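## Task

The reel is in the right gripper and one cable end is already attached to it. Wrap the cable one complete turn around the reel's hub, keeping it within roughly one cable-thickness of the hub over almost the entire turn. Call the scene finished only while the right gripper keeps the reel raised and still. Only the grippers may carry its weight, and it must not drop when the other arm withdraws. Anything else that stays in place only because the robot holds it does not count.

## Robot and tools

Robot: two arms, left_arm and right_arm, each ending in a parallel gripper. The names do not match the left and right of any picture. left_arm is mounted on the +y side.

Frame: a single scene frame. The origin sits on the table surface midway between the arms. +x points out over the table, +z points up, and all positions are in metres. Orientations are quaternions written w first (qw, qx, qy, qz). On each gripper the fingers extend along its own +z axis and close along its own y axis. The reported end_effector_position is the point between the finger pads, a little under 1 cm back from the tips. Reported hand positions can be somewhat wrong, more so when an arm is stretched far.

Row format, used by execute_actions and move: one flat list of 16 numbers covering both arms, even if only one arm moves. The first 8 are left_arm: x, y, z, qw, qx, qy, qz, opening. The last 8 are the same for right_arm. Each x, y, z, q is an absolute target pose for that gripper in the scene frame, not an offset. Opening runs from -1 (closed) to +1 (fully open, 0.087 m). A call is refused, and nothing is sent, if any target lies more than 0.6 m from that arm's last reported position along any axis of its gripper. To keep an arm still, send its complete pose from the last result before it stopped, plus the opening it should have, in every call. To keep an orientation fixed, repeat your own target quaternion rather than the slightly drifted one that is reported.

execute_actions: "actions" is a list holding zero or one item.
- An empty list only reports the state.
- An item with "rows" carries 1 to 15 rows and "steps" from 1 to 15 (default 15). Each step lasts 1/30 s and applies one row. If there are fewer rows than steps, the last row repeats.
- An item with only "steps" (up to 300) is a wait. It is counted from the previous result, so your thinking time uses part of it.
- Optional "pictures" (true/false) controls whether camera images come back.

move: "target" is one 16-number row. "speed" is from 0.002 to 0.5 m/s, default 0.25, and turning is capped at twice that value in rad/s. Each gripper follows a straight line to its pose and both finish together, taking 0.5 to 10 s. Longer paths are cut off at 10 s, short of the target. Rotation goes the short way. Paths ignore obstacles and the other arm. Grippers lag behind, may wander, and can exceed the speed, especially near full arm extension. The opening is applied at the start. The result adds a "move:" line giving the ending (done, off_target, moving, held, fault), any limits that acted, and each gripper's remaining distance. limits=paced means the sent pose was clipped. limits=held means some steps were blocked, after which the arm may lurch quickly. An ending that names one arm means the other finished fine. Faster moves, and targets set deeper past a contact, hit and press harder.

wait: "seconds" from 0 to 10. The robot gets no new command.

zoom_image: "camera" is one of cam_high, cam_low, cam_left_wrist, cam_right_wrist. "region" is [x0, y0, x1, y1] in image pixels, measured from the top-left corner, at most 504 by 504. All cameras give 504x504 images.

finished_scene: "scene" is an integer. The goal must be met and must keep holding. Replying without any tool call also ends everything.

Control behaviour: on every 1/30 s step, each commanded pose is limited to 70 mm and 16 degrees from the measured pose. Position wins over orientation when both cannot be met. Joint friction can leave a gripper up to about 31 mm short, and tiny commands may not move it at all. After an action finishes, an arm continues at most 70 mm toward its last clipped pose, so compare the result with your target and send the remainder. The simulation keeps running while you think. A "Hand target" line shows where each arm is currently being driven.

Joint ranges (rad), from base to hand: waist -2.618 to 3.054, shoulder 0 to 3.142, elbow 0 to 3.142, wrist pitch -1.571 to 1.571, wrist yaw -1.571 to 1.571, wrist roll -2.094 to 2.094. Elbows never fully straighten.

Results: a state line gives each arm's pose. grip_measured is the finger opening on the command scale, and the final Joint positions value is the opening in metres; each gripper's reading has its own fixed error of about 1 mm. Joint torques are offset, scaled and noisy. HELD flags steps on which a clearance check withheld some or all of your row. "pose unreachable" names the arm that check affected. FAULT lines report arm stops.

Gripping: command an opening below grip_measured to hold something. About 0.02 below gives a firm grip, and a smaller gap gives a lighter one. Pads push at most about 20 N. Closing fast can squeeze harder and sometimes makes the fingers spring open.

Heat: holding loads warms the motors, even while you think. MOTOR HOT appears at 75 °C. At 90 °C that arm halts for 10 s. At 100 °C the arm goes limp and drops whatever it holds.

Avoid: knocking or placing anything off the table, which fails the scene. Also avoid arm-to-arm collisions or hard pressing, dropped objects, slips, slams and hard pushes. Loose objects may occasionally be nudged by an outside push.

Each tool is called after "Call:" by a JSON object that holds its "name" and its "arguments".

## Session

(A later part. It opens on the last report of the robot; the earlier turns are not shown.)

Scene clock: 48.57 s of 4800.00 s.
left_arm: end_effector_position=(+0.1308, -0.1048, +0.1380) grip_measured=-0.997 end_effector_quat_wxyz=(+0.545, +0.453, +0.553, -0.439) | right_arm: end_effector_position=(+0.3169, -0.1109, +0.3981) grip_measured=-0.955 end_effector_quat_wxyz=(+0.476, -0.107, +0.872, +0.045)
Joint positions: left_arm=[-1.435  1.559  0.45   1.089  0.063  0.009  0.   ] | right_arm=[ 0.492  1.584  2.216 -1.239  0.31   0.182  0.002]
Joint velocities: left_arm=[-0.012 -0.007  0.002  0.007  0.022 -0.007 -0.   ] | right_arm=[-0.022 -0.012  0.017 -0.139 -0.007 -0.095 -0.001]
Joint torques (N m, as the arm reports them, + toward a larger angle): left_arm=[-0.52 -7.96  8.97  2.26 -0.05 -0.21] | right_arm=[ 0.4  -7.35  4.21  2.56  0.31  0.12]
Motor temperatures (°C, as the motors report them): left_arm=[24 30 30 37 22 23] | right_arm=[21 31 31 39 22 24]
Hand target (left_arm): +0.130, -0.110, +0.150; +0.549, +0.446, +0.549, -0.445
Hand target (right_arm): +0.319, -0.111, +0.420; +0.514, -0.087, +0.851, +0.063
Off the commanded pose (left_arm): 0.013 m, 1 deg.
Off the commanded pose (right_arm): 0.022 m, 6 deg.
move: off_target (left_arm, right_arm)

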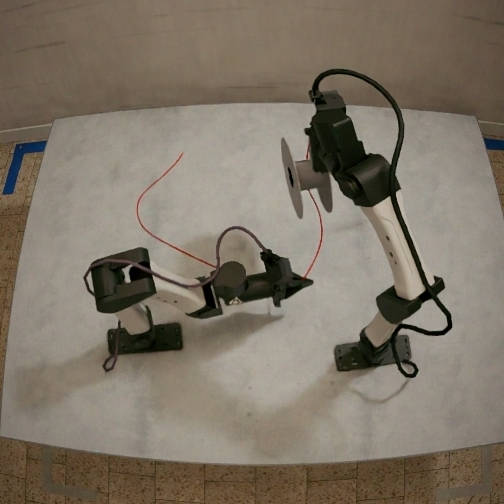

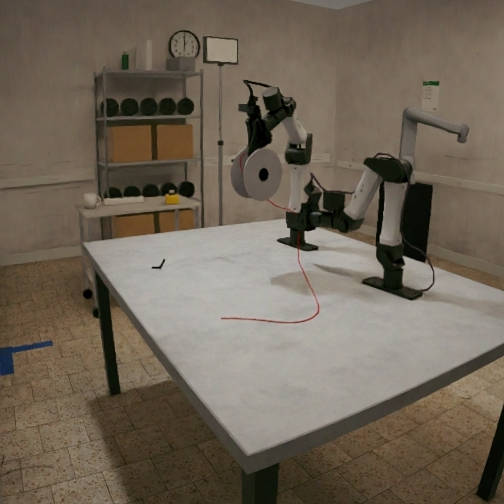

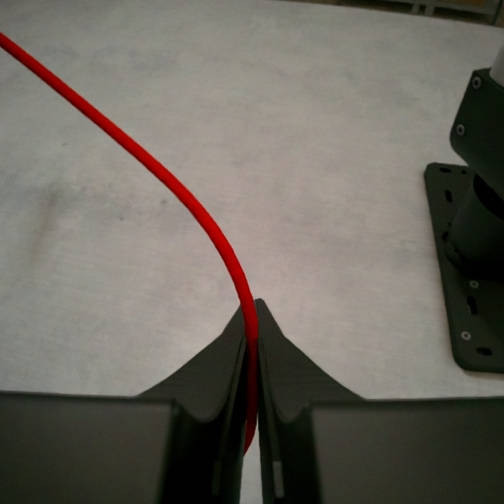

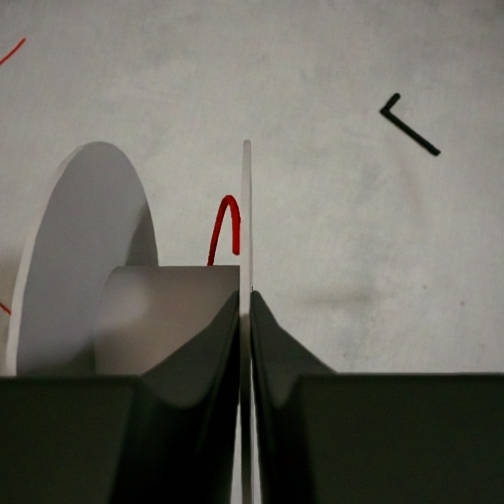

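Call:
{"name": "move", "arguments": {"target": [0.13,-0.075,0.15,0.549,0.445,0.549,-0.445,-0.8,0.32,-0.11,0.42,0.515,-0.087,0.85,0.063,-1], "speed": 0.05}}

Call:
{"name": "move", "arguments": {"target": [0.13,-0.075,0.15,0.549,0.445,0.549,-0.445,-0.98,0.32,-0.11,0.42,0.515,-0.087,0.85,0.063,-1]}}

Scene clock: 53.23 s of 4800.00 s.
left_arm: end_effector_position=(+0.1317, -0.0839, +0.1628) grip_measured=-0.800 end_effector_quat_wxyz=(+0.562, +0.439, +0.537, -0.450) | right_arm: end_effector_position=(+0.3169, -0.1109, +0.3981) grip_measured=-0.955 end_effector_quat_wxyz=(+0.476, -0.107, +0.872, +0.045)
Joint positions: left_arm=[-1.41   1.419  0.388  1.068  0.083  0.008  0.009] | right_arm=[ 0.492  1.584  2.216 -1.239  0.31   0.182  0.002]
Joint velocities: left_arm=[ 0.012  0.007 -0.007 -0.007 -0.022 -0.051 -0.001] | right_arm=[-0.007 -0.007  0.022  0.066 -0.081  0.022 -0.   ]
Joint torques (N m, as the arm reports them, + toward a larger angle): left_arm=[ 0.73 -6.83  4.77  2.24  0.16 -0.19] | right_arm=[ 0.42 -7.22  4.33  2.56  0.31  0.12]
Motor temperatures (°C, as the motors report them): left_arm=[24 30 31 37 22 23] | right_arm=[21 31 31 39 22 24]
Hand target (left_arm): +0.130, -0.075, +0.150; +0.549, +0.445, +0.549, -0.445
Hand target (right_arm): +0.319, -0.110, +0.420; +0.514, -0.087, +0.851, +0.063
Off the commanded pose (left_arm): 0.016 m, 2 deg.
Off the commanded pose (right_arm): 0.022 m, 6 deg.
move: off_target (left_arm, right_arm)

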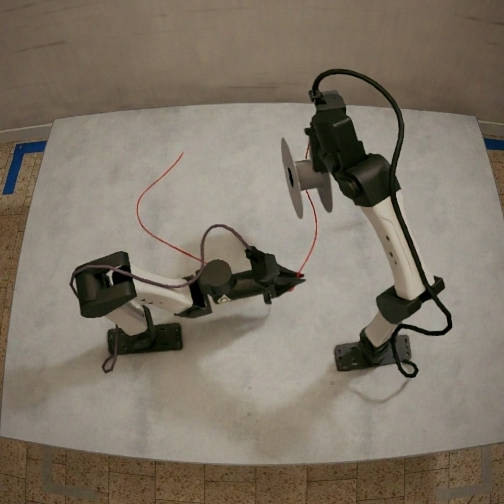

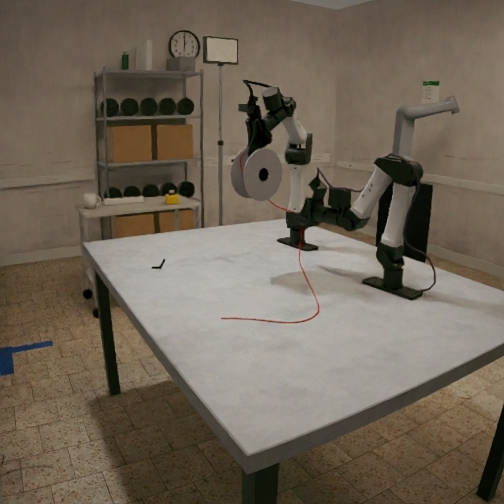

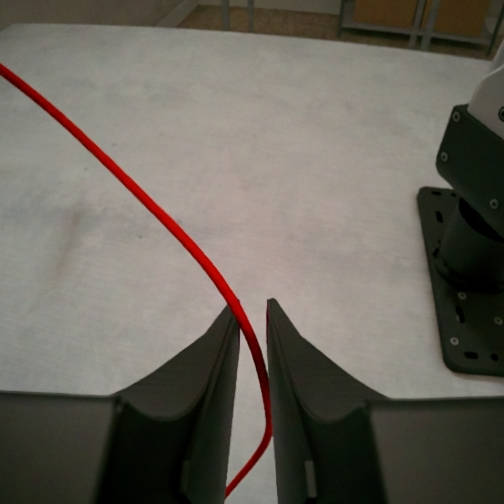

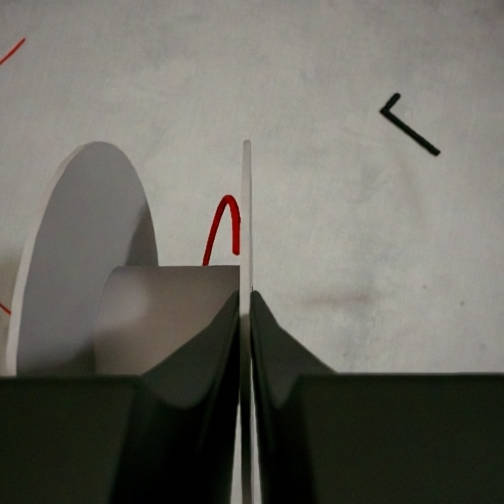

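Scene clock: 54.00 s of 4800.00 s.
left_arm: end_effector_position=(+0.1315, -0.0839, +0.1622) grip_measured=-0.973 end_effector_quat_wxyz=(+0.562, +0.440, +0.538, -0.449) | right_arm: end_effector_position=(+0.3167, -0.1110, +0.3979) grip_measured=-0.955 end_effector_quat_wxyz=(+0.475, -0.107, +0.872, +0.045)
Joint positions: left_arm=[-1.41   1.419  0.388  1.066  0.083  0.007  0.001] | right_arm=[ 0.492  1.584  2.216 -1.24   0.31   0.182  0.002]
Joint velocities: left_arm=[ 0.012  0.017  0.012 -0.051  0.022  0.022  0.001] | right_arm=[ 0.002  0.002  0.007  0.051 -0.066  0.022 -0.   ]
Joint torques (N m, as the arm reports them, + toward a larger angle): left_arm=[ 0.65 -6.91  4.72  2.26  0.14 -0.19] | right_arm=[ 0.4  -7.26  4.3   2.52  0.31  0.12]
Motor temperatures (°C, as the motors report them): left_arm=[24 30 31 38 22 23] | right_arm=[21 31 31 39 22 24]
Hand target (left_arm): +0.130, -0.075, +0.150; +0.549, +0.445, +0.549, -0.445
Hand target (right_arm): +0.319, -0.110, +0.420; +0.514, -0.087, +0.851, +0.063
Off the commanded pose (left_arm): 0.015 m, 2 deg.
Off the commanded pose (right_arm): 0.022 m, 6 deg.
move: off_target (left_arm, right_arm)

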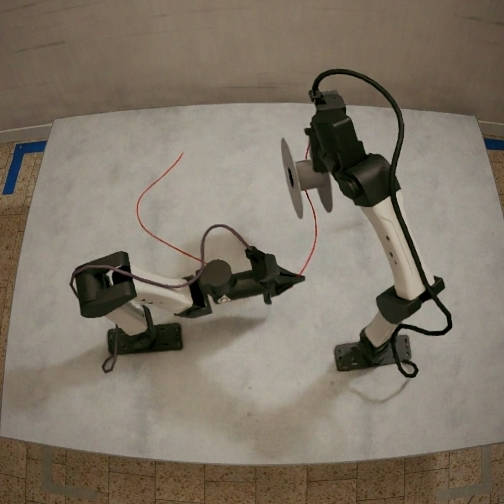

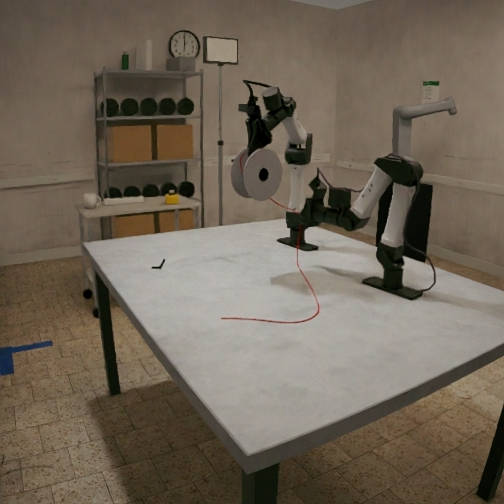

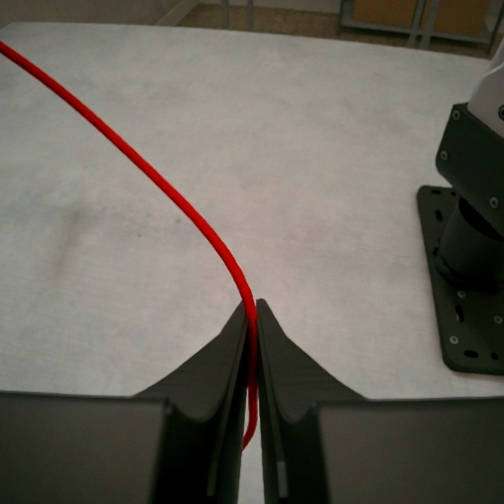

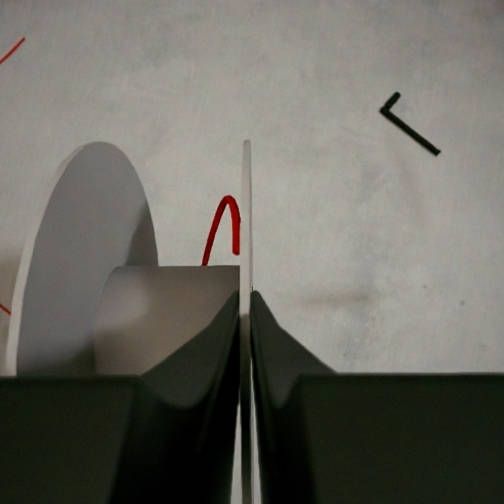

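Good grip.

Call:
{"name": "move", "arguments": {"target": [0.065,-0.115,0.27,0.549,0.445,0.549,-0.445,-0.99,0.335,-0.11,0.38,0.515,-0.087,0.85,0.063,-1], "speed": 0.08}}

Call:
{"name": "move", "arguments": {"target": [0.12,-0.08,0.40,0.389,0.545,0.673,-0.315,-0.99,0.33,-0.11,0.36,0.515,-0.087,0.85,0.063,-1], "speed": 0.08}}

Scene clock: 59.67 s of 4800.00 s.
left_arm: end_effector_position=(+0.0733, -0.1148, +0.2574) grip_measured=-0.973 end_effector_quat_wxyz=(+0.552, +0.445, +0.558, -0.431) | right_arm: end_effector_position=(+0.3233, -0.1095, +0.3536) grip_measured=-0.955 end_effector_quat_wxyz=(+0.466, -0.107, +0.877, +0.046)
Joint positions: left_arm=[-1.684  1.249  0.768  0.462 -0.214  0.007  0.001] | right_arm=[ 0.476  1.479  1.894 -1.043  0.291  0.182  0.002]
Joint velocities: left_arm=[-0.007  0.007 -0.007  0.066 -0.081 -0.051 -0.   ] | right_arm=[-0.037 -0.012 -0.002 -0.007 -0.037 -0.037 -0.   ]
Joint torques (N m, as the arm reports them, + toward a larger angle): left_arm=[-1.1  -6.55 10.89  2.31  0.18 -0.16] | right_arm=[-0.84 -7.08  5.12  2.8   0.24 -0.04]
Motor temperatures (°C, as the motors report them): left_arm=[24 30 31 38 22 23] | right_arm=[21 32 31 39 22 24]
Hand target (left_arm): +0.065, -0.115, +0.270; +0.550, +0.446, +0.549, -0.445
Hand target (right_arm): +0.333, -0.111, +0.380; +0.514, -0.087, +0.851, +0.062
Off the commanded pose (left_arm): 0.015 m, 2 deg.
Off the commanded pose (right_arm): 0.029 m, 7 deg.
move: off_target (left_arm, right_arm)

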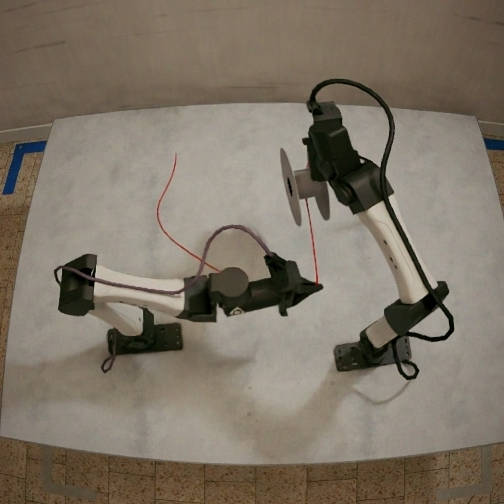

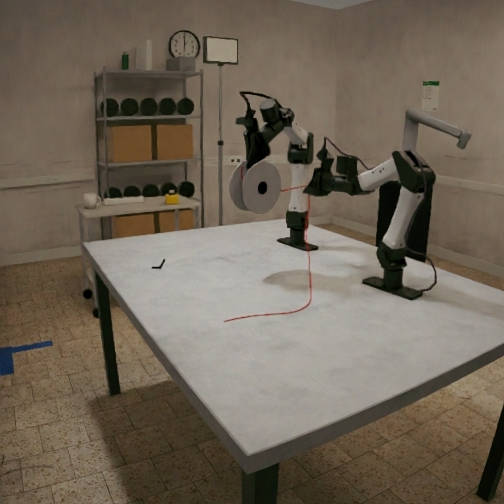

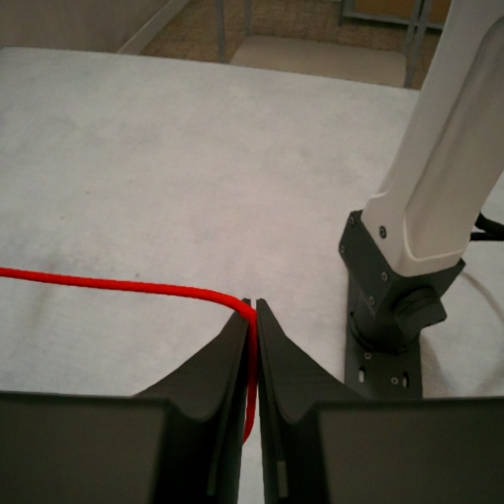

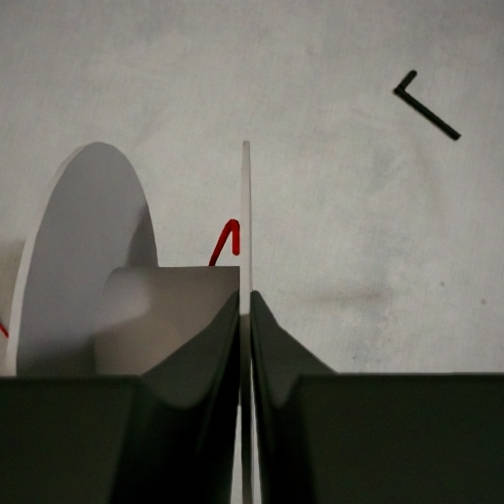

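Scene clock: 63.43 s of 4800.00 s.
left_arm: end_effector_position=(+0.1231, -0.0763, +0.3950) grip_measured=-0.973 end_effector_quat_wxyz=(+0.388, +0.539, +0.682, -0.306) | right_arm: end_effector_position=(+0.3231, -0.1093, +0.3429) grip_measured=-0.955 end_effector_quat_wxyz=(+0.481, -0.103, +0.869, +0.054)
Joint positions: left_arm=[-1.456  1.608  2.169 -1.098  0.013  0.008  0.001] | right_arm=[ 0.476  1.411  1.752 -0.93   0.29   0.182  0.002]
Joint velocities: left_arm=[-0.002 -0.012 -0.012 -0.037  0.095  0.037 -0.   ] | right_arm=[ 0.012 -0.002 -0.007 -0.081  0.007 -0.081 -0.   ]
Joint torques (N m, as the arm reports them, + toward a larger angle): left_arm=[ 0.16 -5.66  9.32  2.42  0.32 -0.03] | right_arm=[-0.07 -6.3   5.12  2.53  0.32  0.02]
Motor temperatures (°C, as the motors report them): left_arm=[24 30 32 38 22 23] | right_arm=[21 32 32 40 22 24]
Hand target (left_arm): +0.120, -0.081, +0.400; +0.387, +0.543, +0.674, -0.317
Hand target (right_arm): +0.329, -0.110, +0.360; +0.514, -0.087, +0.851, +0.063
Off the commanded pose (left_arm): 0.007 m, 2 deg.
Off the commanded pose (right_arm): 0.018 m, 5 deg.
move: off_target (right_arm)

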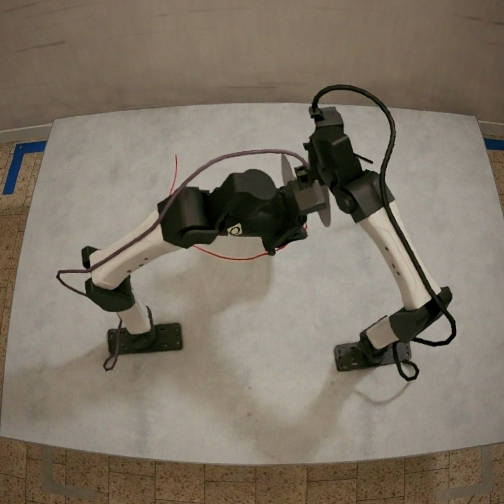

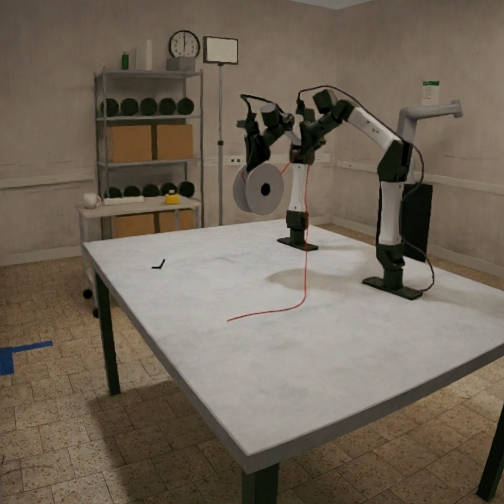

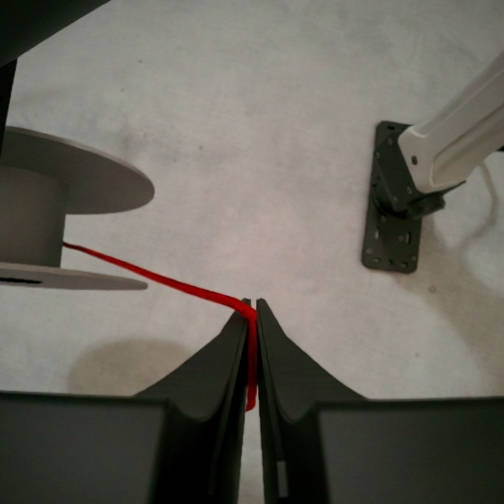

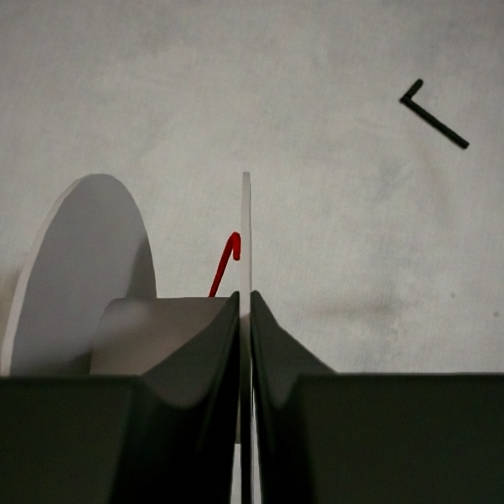

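Call:
{"name": "move", "arguments": {"target": [0.19,-0.03,0.405,0.389,0.545,0.673,-0.315,-0.99,0.33,-0.11,0.345,0.515,-0.087,0.85,0.063,-1], "speed": 0.07}}

Call:
{"name": "move", "arguments": {"target": [0.27,-0.03,0.335,0.389,0.545,0.673,-0.315,-0.99,0.33,-0.11,0.28,0.515,-0.087,0.85,0.063,-1], "speed": 0.07}}

Scene clock: 68.43 s of 4800.00 s.
left_arm: end_effector_position=(+0.1927, -0.0363, +0.3968) grip_measured=-0.973 end_effector_quat_wxyz=(+0.383, +0.543, +0.679, -0.314) | right_arm: end_effector_position=(+0.3249, -0.1088, +0.3235) grip_measured=-0.955 end_effector_quat_wxyz=(+0.477, -0.103, +0.871, +0.051)
Joint positions: left_arm=[-1.14   1.591  2.17  -1.142  0.303  0.174  0.001] | right_arm=[ 0.476  1.387  1.651 -0.864  0.293  0.182  0.002]
Joint velocities: left_arm=[-0.012 -0.007 -0.027 -0.051 -0.051  0.007 -0.   ] | right_arm=[ 0.032  0.007  0.007  0.007 -0.022  0.022  0.001]
Joint torques (N m, as the arm reports them, + toward a larger angle): left_arm=[ 0.66 -7.53  8.53  2.12  0.26 -0.01] | right_arm=[-0.08 -6.98  5.66  2.52  0.27  0.  ]
Motor temperatures (°C, as the motors report them): left_arm=[24 30 32 38 22 23] | right_arm=[21 32 32 40 22 24]
Hand target (left_arm): +0.191, -0.030, +0.405; +0.390, +0.544, +0.673, -0.316
Hand target (right_arm): +0.329, -0.111, +0.345; +0.514, -0.087, +0.851, +0.063
Off the commanded pose (left_arm): 0.011 m, 1 deg.
Off the commanded pose (right_arm): 0.022 m, 6 deg.
move: off_target (left_arm, right_arm)

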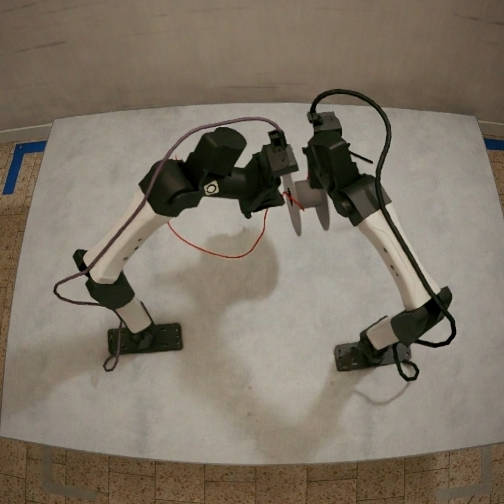

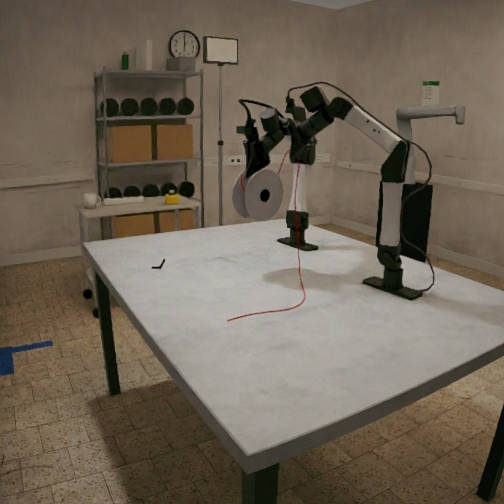

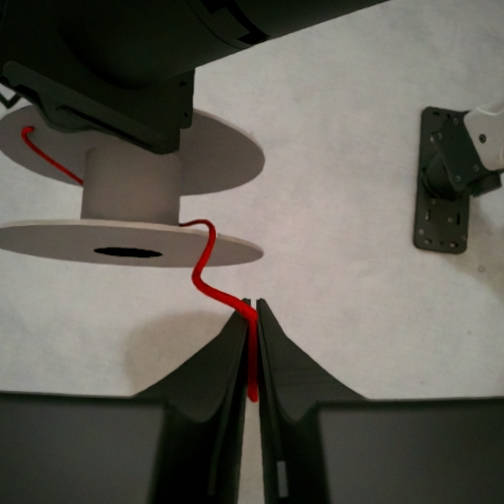

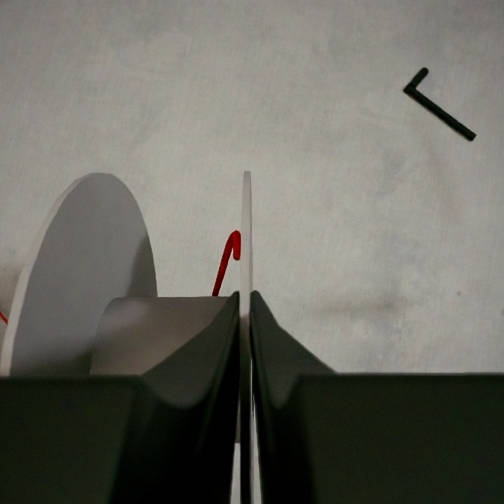

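Scene clock: 70.37 s of 4800.00 s.
left_arm: end_effector_position=(+0.2684, -0.0319, +0.3444) grip_measured=-0.973 end_effector_quat_wxyz=(+0.397, +0.542, +0.669, -0.317) | right_arm: end_effector_position=(+0.3235, -0.1096, +0.2603) grip_measured=-0.955 end_effector_quat_wxyz=(+0.480, -0.103, +0.870, +0.052)
Joint positions: left_arm=[-0.918  1.577  1.873 -0.878  0.493  0.308  0.001] | right_arm=[ 0.476  1.285  1.301 -0.608  0.293  0.182  0.002]
Joint velocities: left_arm=[ 0.002  0.002 -0.002  0.037  0.007  0.007  0.   ] | right_arm=[ 0.007 -0.022  0.007 -0.022  0.022 -0.037  0.   ]
Joint torques (N m, as the arm reports them, + toward a larger angle): left_arm=[ 0.68 -7.9   5.64  2.31  0.31 -0.01] | right_arm=[-0.1  -6.55  6.18  2.5   0.29  0.01]
Motor temperatures (°C, as the motors report them): left_arm=[24 30 32 38 22 23] | right_arm=[21 32 32 40 22 24]
Hand target (left_arm): +0.270, -0.030, +0.335; +0.389, +0.544, +0.673, -0.316
Hand target (right_arm): +0.328, -0.111, +0.280; +0.514, -0.087, +0.851, +0.063
Off the commanded pose (left_arm): 0.010 m, 1 deg.
Off the commanded pose (right_arm): 0.021 m, 5 deg.
move: off_target (right_arm)

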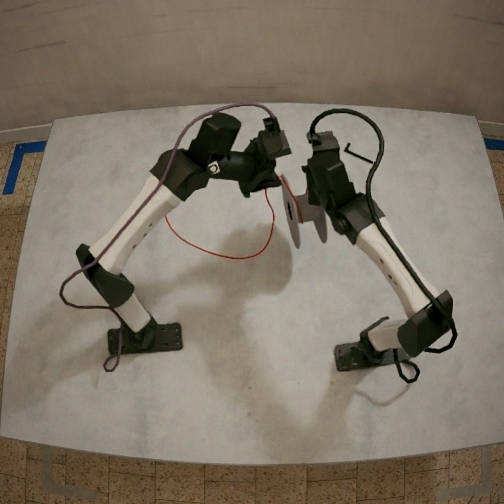

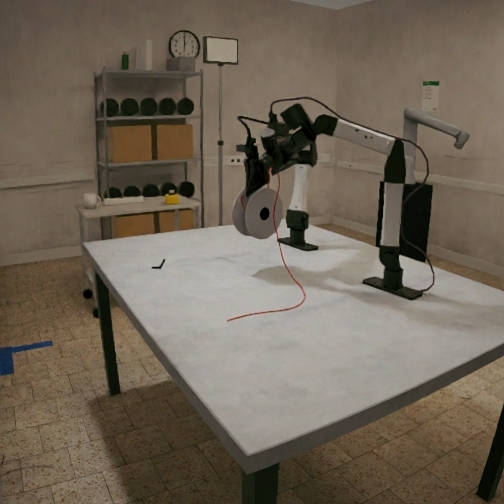

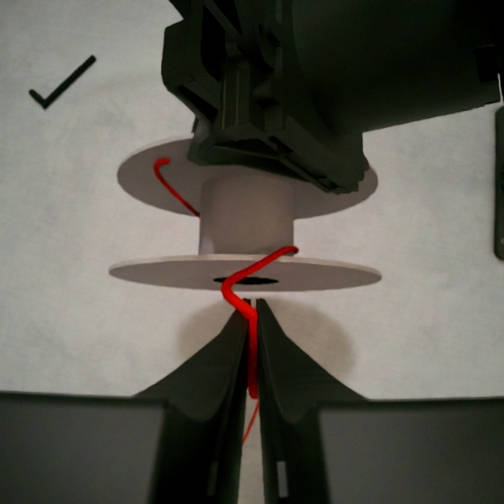

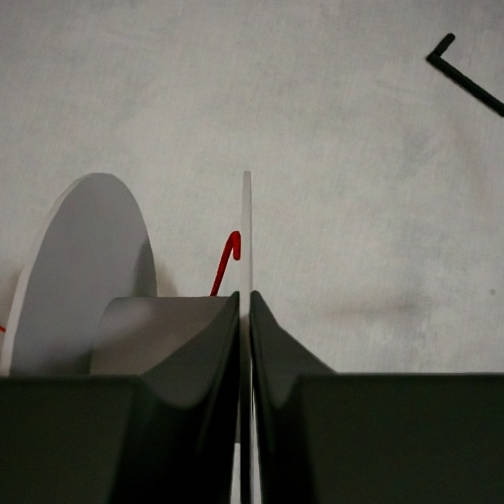

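Call:
{"name": "move", "arguments": {"target": [0.345,-0.03,0.305,0.389,0.545,0.673,-0.315,-0.99,0.33,-0.11,0.28,0.515,-0.087,0.85,0.063,-1], "speed": 0.07}}

Call:
{"name": "move", "arguments": {"target": [0.385,-0.045,0.265,0.389,0.545,0.673,-0.315,-0.99,0.31,-0.115,0.28,0.515,-0.087,0.85,0.063,-1], "speed": 0.05}}

Scene clock: 76.63 s of 4800.00 s.
left_arm: end_effector_position=(+0.3390, -0.0281, +0.3052) grip_measured=-0.973 end_effector_quat_wxyz=(+0.388, +0.542, +0.676, -0.315) | right_arm: end_effector_position=(+0.3228, -0.1101, +0.2594) grip_measured=-0.955 end_effector_quat_wxyz=(+0.478, -0.103, +0.871, +0.051)
Joint positions: left_arm=[-0.77   1.737  1.906 -0.825  0.609  0.408  0.001] | right_arm=[ 0.476  1.285  1.301 -0.613  0.293  0.182  0.002]
Joint velocities: left_arm=[-0.007 -0.007  0.022 -0.007 -0.066 -0.022  0.   ] | right_arm=[-0.002 -0.002  0.007 -0.037 -0.022  0.022  0.   ]
Joint torques (N m, as the arm reports them, + toward a larger angle): left_arm=[ 0.56 -7.86 10.05  2.1   0.36 -0.01] | right_arm=[-0.08 -6.36  6.36  2.48  0.29  0.01]
Motor temperatures (°C, as the motors report them): left_arm=[24 31 32 39 22 23] | right_arm=[21 32 32 40 22 24]
Hand target (left_arm): +0.345, -0.030, +0.305; +0.390, +0.544, +0.673, -0.316
Hand target (right_arm): +0.329, -0.110, +0.280; +0.514, -0.087, +0.851, +0.063
Off the commanded pose (left_arm): 0.006 m, 1 deg.
Off the commanded pose (right_arm): 0.022 m, 5 deg.
move: off_target (right_arm)

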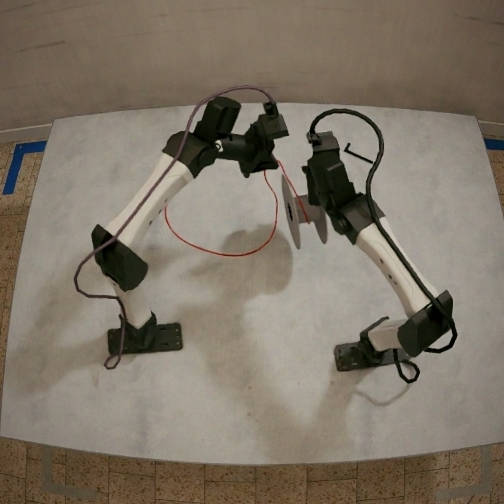

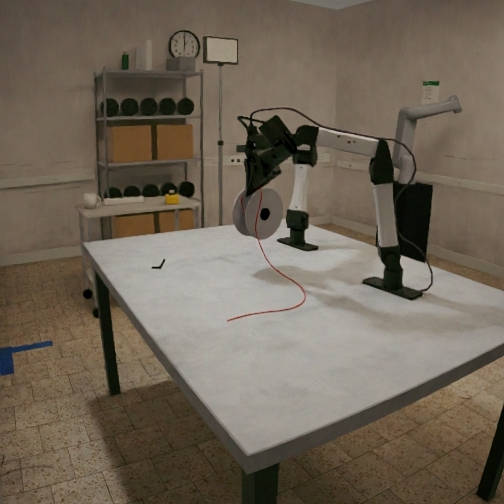

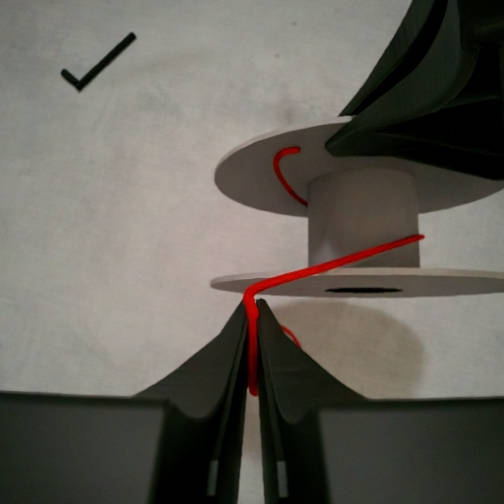

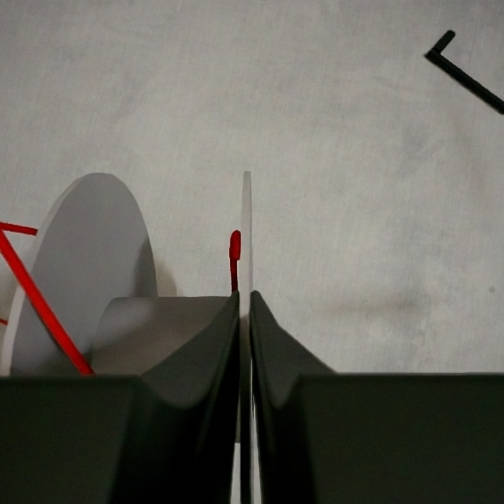

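Scene clock: 78.23 s of 4800.00 s.
left_arm: end_effector_position=(+0.3755, -0.0453, +0.2687) grip_measured=-0.973 end_effector_quat_wxyz=(+0.386, +0.545, +0.673, -0.319) | right_arm: end_effector_position=(+0.3087, -0.1195, +0.2634) grip_measured=-0.955 end_effector_quat_wxyz=(+0.485, -0.100, +0.868, +0.046)
Joint positions: left_arm=[-0.746  1.858  1.906 -0.719  0.639  0.432  0.001] | right_arm=[ 0.488  1.22   1.263 -0.631  0.318  0.185  0.002]
Joint velocities: left_arm=[-0.012 -0.002  0.002 -0.051 -0.007  0.022  0.   ] | right_arm=[-0.002 -0.002  0.022 -0.051  0.051  0.007  0.   ]
Joint torques (N m, as the arm reports them, + toward a larger angle): left_arm=[ 0.9  -9.47  9.53  2.22  0.3   0.03] | right_arm=[ 1.21 -5.89  6.08  2.38  0.29  0.11]
Motor temperatures (°C, as the motors report them): left_arm=[24 31 32 39 22 23] | right_arm=[21 32 32 40 22 24]
Hand target (left_arm): +0.385, -0.045, +0.265; +0.389, +0.545, +0.673, -0.315
Hand target (right_arm): +0.310, -0.115, +0.280; +0.514, -0.087, +0.851, +0.063
Off the commanded pose (left_arm): 0.010 m, 1 deg.
Off the commanded pose (right_arm): 0.017 m, 5 deg.
move: off_target (right_arm)

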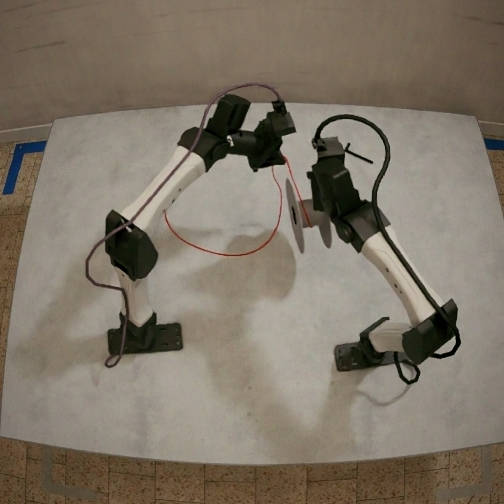

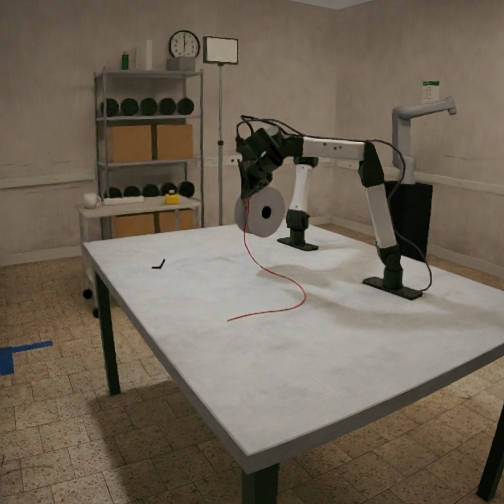

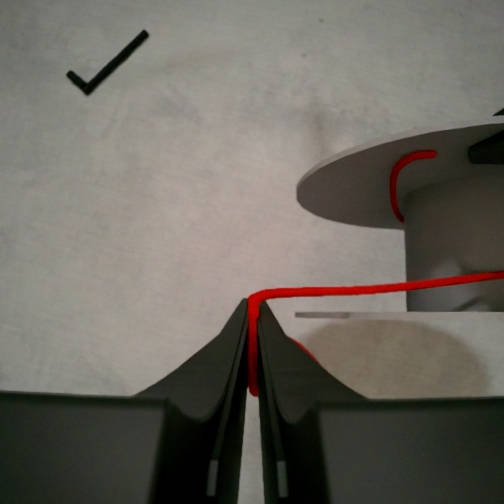

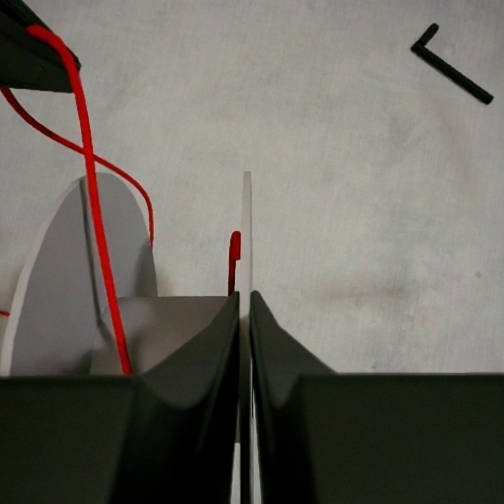

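Call:
{"name": "move", "arguments": {"target": [0.385,-0.065,0.245,0.389,0.545,0.673,-0.315,-0.99,0.31,-0.115,0.33,0.515,-0.087,0.85,0.063,-1], "speed": 0.05}}

Scene clock: 81.90 s of 4800.00 s.
left_arm: end_effector_position=(+0.3843, -0.0632, +0.2730) grip_measured=-0.973 end_effector_quat_wxyz=(+0.414, +0.548, +0.654, -0.317) | right_arm: end_effector_position=(+0.3044, -0.1227, +0.3063) grip_measured=-0.955 end_effector_quat_wxyz=(+0.485, -0.099, +0.868, +0.046)
Joint positions: left_arm=[-0.77   1.879  1.906 -0.624  0.622  0.421  0.001] | right_arm=[ 0.488  1.259  1.47  -0.797  0.319  0.185  0.002]
Joint velocities: left_arm=[-0.007  0.002 -0.007  0.007  0.007  0.051  0.001] | right_arm=[ 0.002  0.017  0.017 -0.095 -0.007 -0.051  0.   ]
Joint torques (N m, as the arm reports them, + toward a larger angle): left_arm=[-0.41 -9.57  5.57  2.22  0.09 -0.16] | right_arm=[ 1.3  -3.71  9.02  2.28  0.26  0.11]
Motor temperatures (°C, as the motors report them): left_arm=[24 31 32 39 22 23] | right_arm=[21 31 33 40 22 24]
Hand target (left_arm): +0.384, -0.064, +0.245; +0.389, +0.545, +0.673, -0.314
Hand target (right_arm): +0.310, -0.115, +0.330; +0.515, -0.087, +0.850, +0.063
Off the commanded pose (left_arm): 0.028 m, 4 deg.
Off the commanded pose (right_arm): 0.026 m, 5 deg.
move: off_target (left_arm, right_arm)

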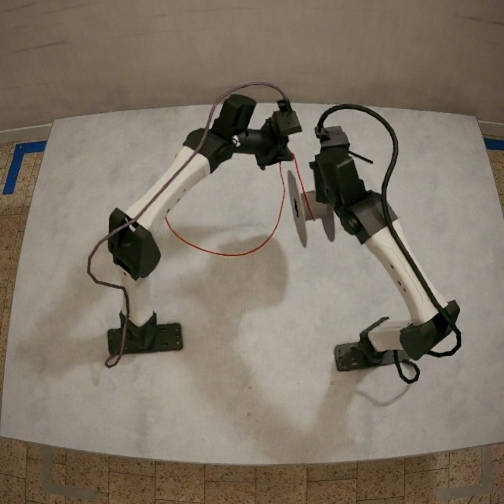

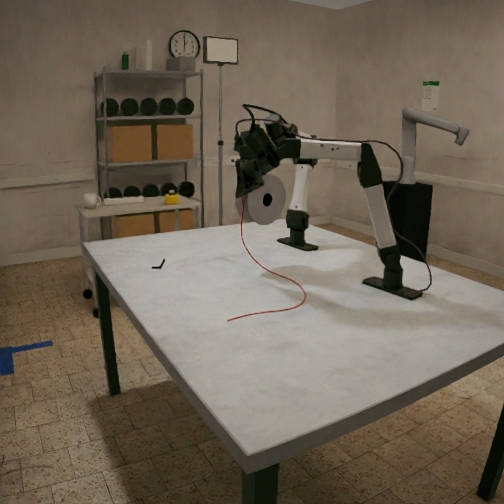

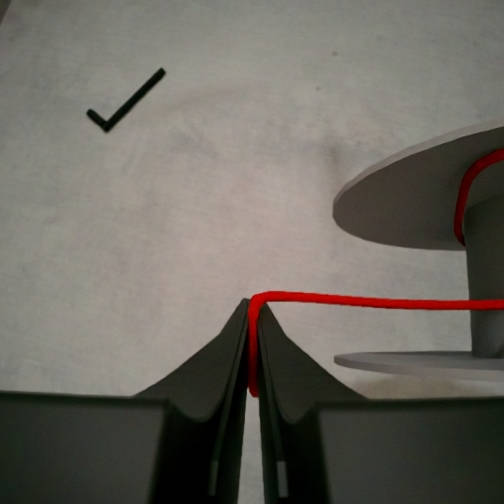

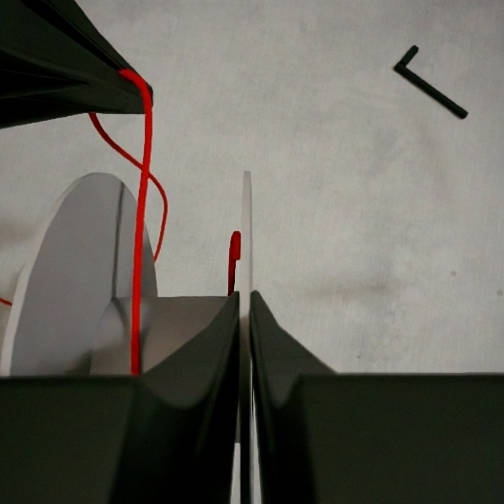

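Call:
{"name": "move", "arguments": {"target": [0.378,-0.08,0.245,0.549,0.445,0.549,-0.445,-0.99,0.31,-0.115,0.375,0.515,-0.087,0.85,0.063,-1], "speed": 0.07}}

Scene clock: 86.87 s of 4800.00 s.
left_arm: end_effector_position=(+0.3759, -0.0841, +0.2651) grip_measured=-0.973 end_effector_quat_wxyz=(+0.564, +0.453, +0.530, -0.442) | right_arm: end_effector_position=(+0.3044, -0.1228, +0.3503) grip_measured=-0.955 end_effector_quat_wxyz=(+0.482, -0.100, +0.870, +0.043)
Joint positions: left_arm=[-0.752  1.753  1.214  0.578  0.752  0.016  0.001] | right_arm=[ 0.488  1.357  1.748 -0.987  0.32   0.185  0.002]
Joint velocities: left_arm=[-0.007 -0.002  0.022  0.037 -0.037 -0.037 -0.001] | right_arm=[ 0.007 -0.002  0.012  0.081 -0.037 -0.007 -0.   ]
Joint torques (N m, as the arm reports them, + toward a larger angle): left_arm=[ 0.85 -9.43  6.16  2.22  0.03 -0.17] | right_arm=[ 1.3  -4.    8.52  2.36  0.27  0.13]
Motor temperatures (°C, as the motors report them): left_arm=[24 32 32 39 22 23] | right_arm=[21 31 34 40 22 24]
Hand target (left_arm): +0.377, -0.080, +0.245; +0.549, +0.447, +0.549, -0.443
Hand target (right_arm): +0.309, -0.115, +0.375; +0.515, -0.087, +0.850, +0.063
Off the commanded pose (left_arm): 0.021 m, 3 deg.
Off the commanded pose (right_arm): 0.026 m, 5 deg.
move: off_target (left_arm, right_arm)

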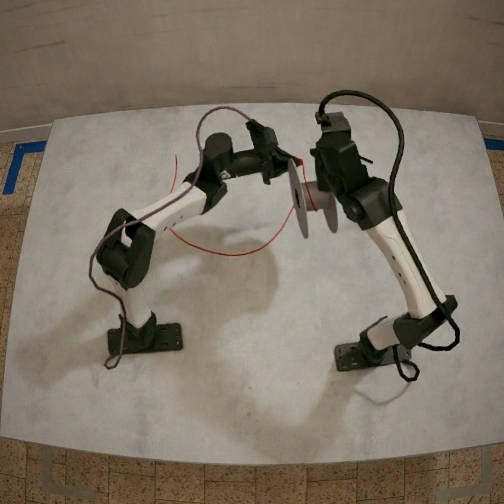

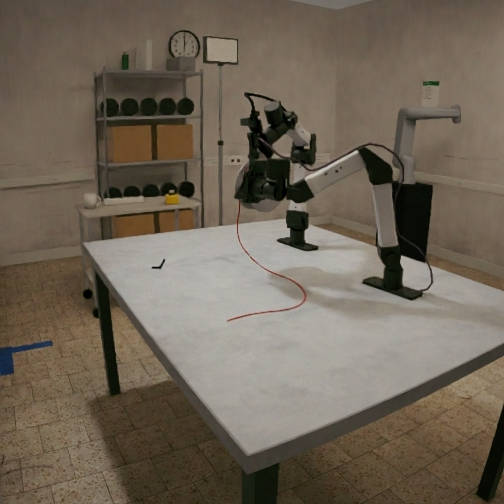

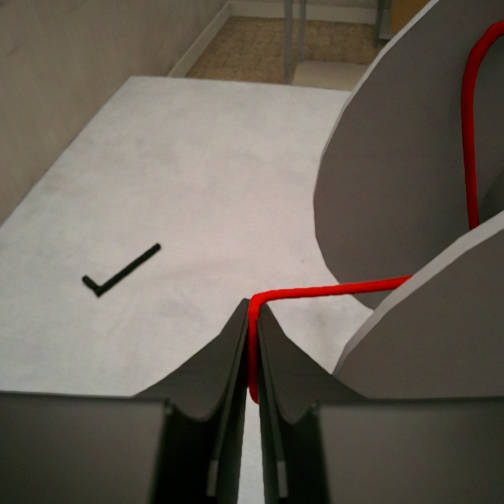

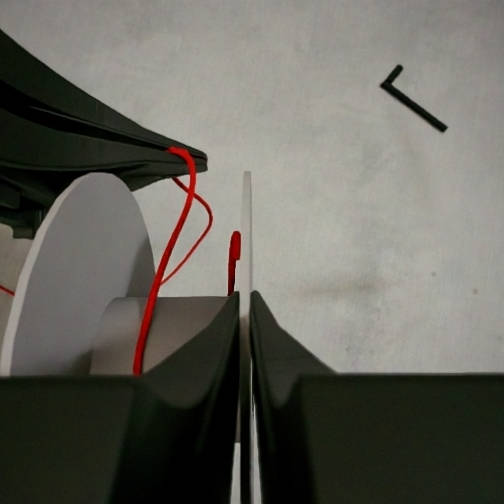

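Slide along the cable ~0.2 m.

Call:
{"name": "move", "arguments": {"target": [0.37,-0.095,0.16,0.549,0.445,0.549,-0.445,-0.8,0.31,-0.115,0.42,0.515,-0.087,0.85,0.063,-1], "speed": 0.05}}

Scene clock: 91.07 s of 4800.00 s.
left_arm: end_effector_position=(+0.3742, -0.0945, +0.1834) grip_measured=-0.800 end_effector_quat_wxyz=(+0.567, +0.449, +0.530, -0.442) | right_arm: end_effector_position=(+0.3063, -0.1215, +0.3985) grip_measured=-0.955 end_effector_quat_wxyz=(+0.484, -0.099, +0.868, +0.045)
Joint positions: left_arm=[-0.778  1.911  1.047  0.911  0.72   0.009  0.009] | right_arm=[ 0.488  1.508  2.124 -1.205  0.32   0.185  0.002]
Joint velocities: left_arm=[-0.007  0.002  0.012  0.051 -0.022 -0.037 -0.002] | right_arm=[-0.012 -0.002  0.002 -0.051  0.007 -0.022  0.   ]
Joint torques (N m, as the arm reports them, + toward a larger angle): left_arm=[-0.54 -9.23  5.5   2.25 -0.1  -0.21] | right_arm=[ 1.38 -4.39  7.55  2.32  0.29  0.12]
Motor temperatures (°C, as the motors report them): left_arm=[24 33 32 39 22 23] | right_arm=[21 31 35 40 22 24]
Hand target (left_arm): +0.369, -0.094, +0.161; +0.549, +0.446, +0.549, -0.445
Hand target (right_arm): +0.310, -0.115, +0.420; +0.515, -0.087, +0.850, +0.063
Off the commanded pose (left_arm): 0.024 m, 3 deg.
Off the commanded pose (right_arm): 0.023 m, 5 deg.
move: off_target (left_arm, right_arm)

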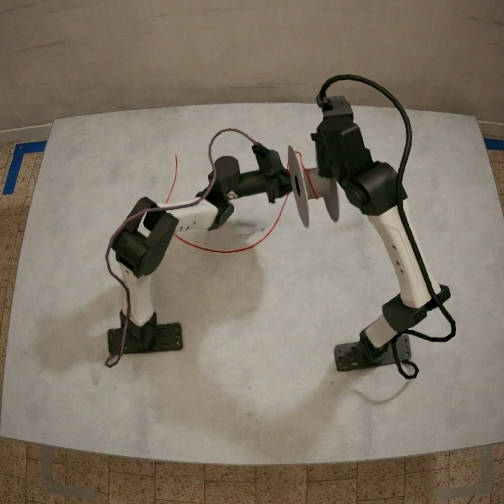

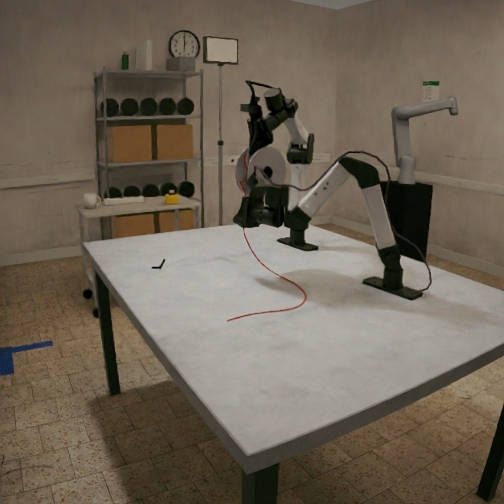

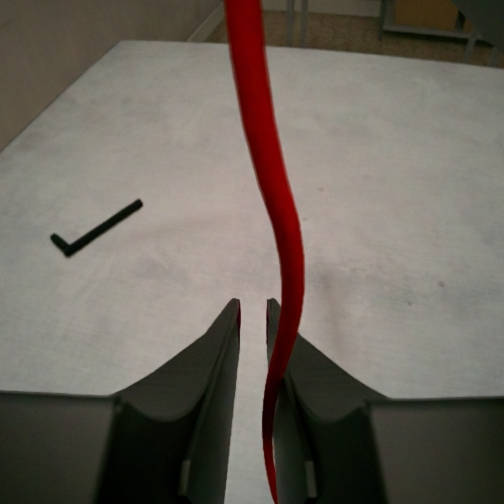

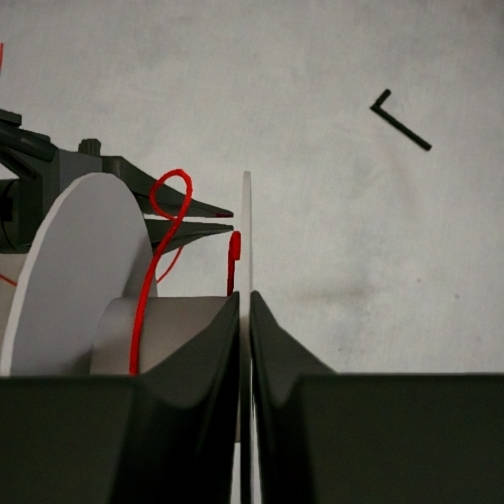

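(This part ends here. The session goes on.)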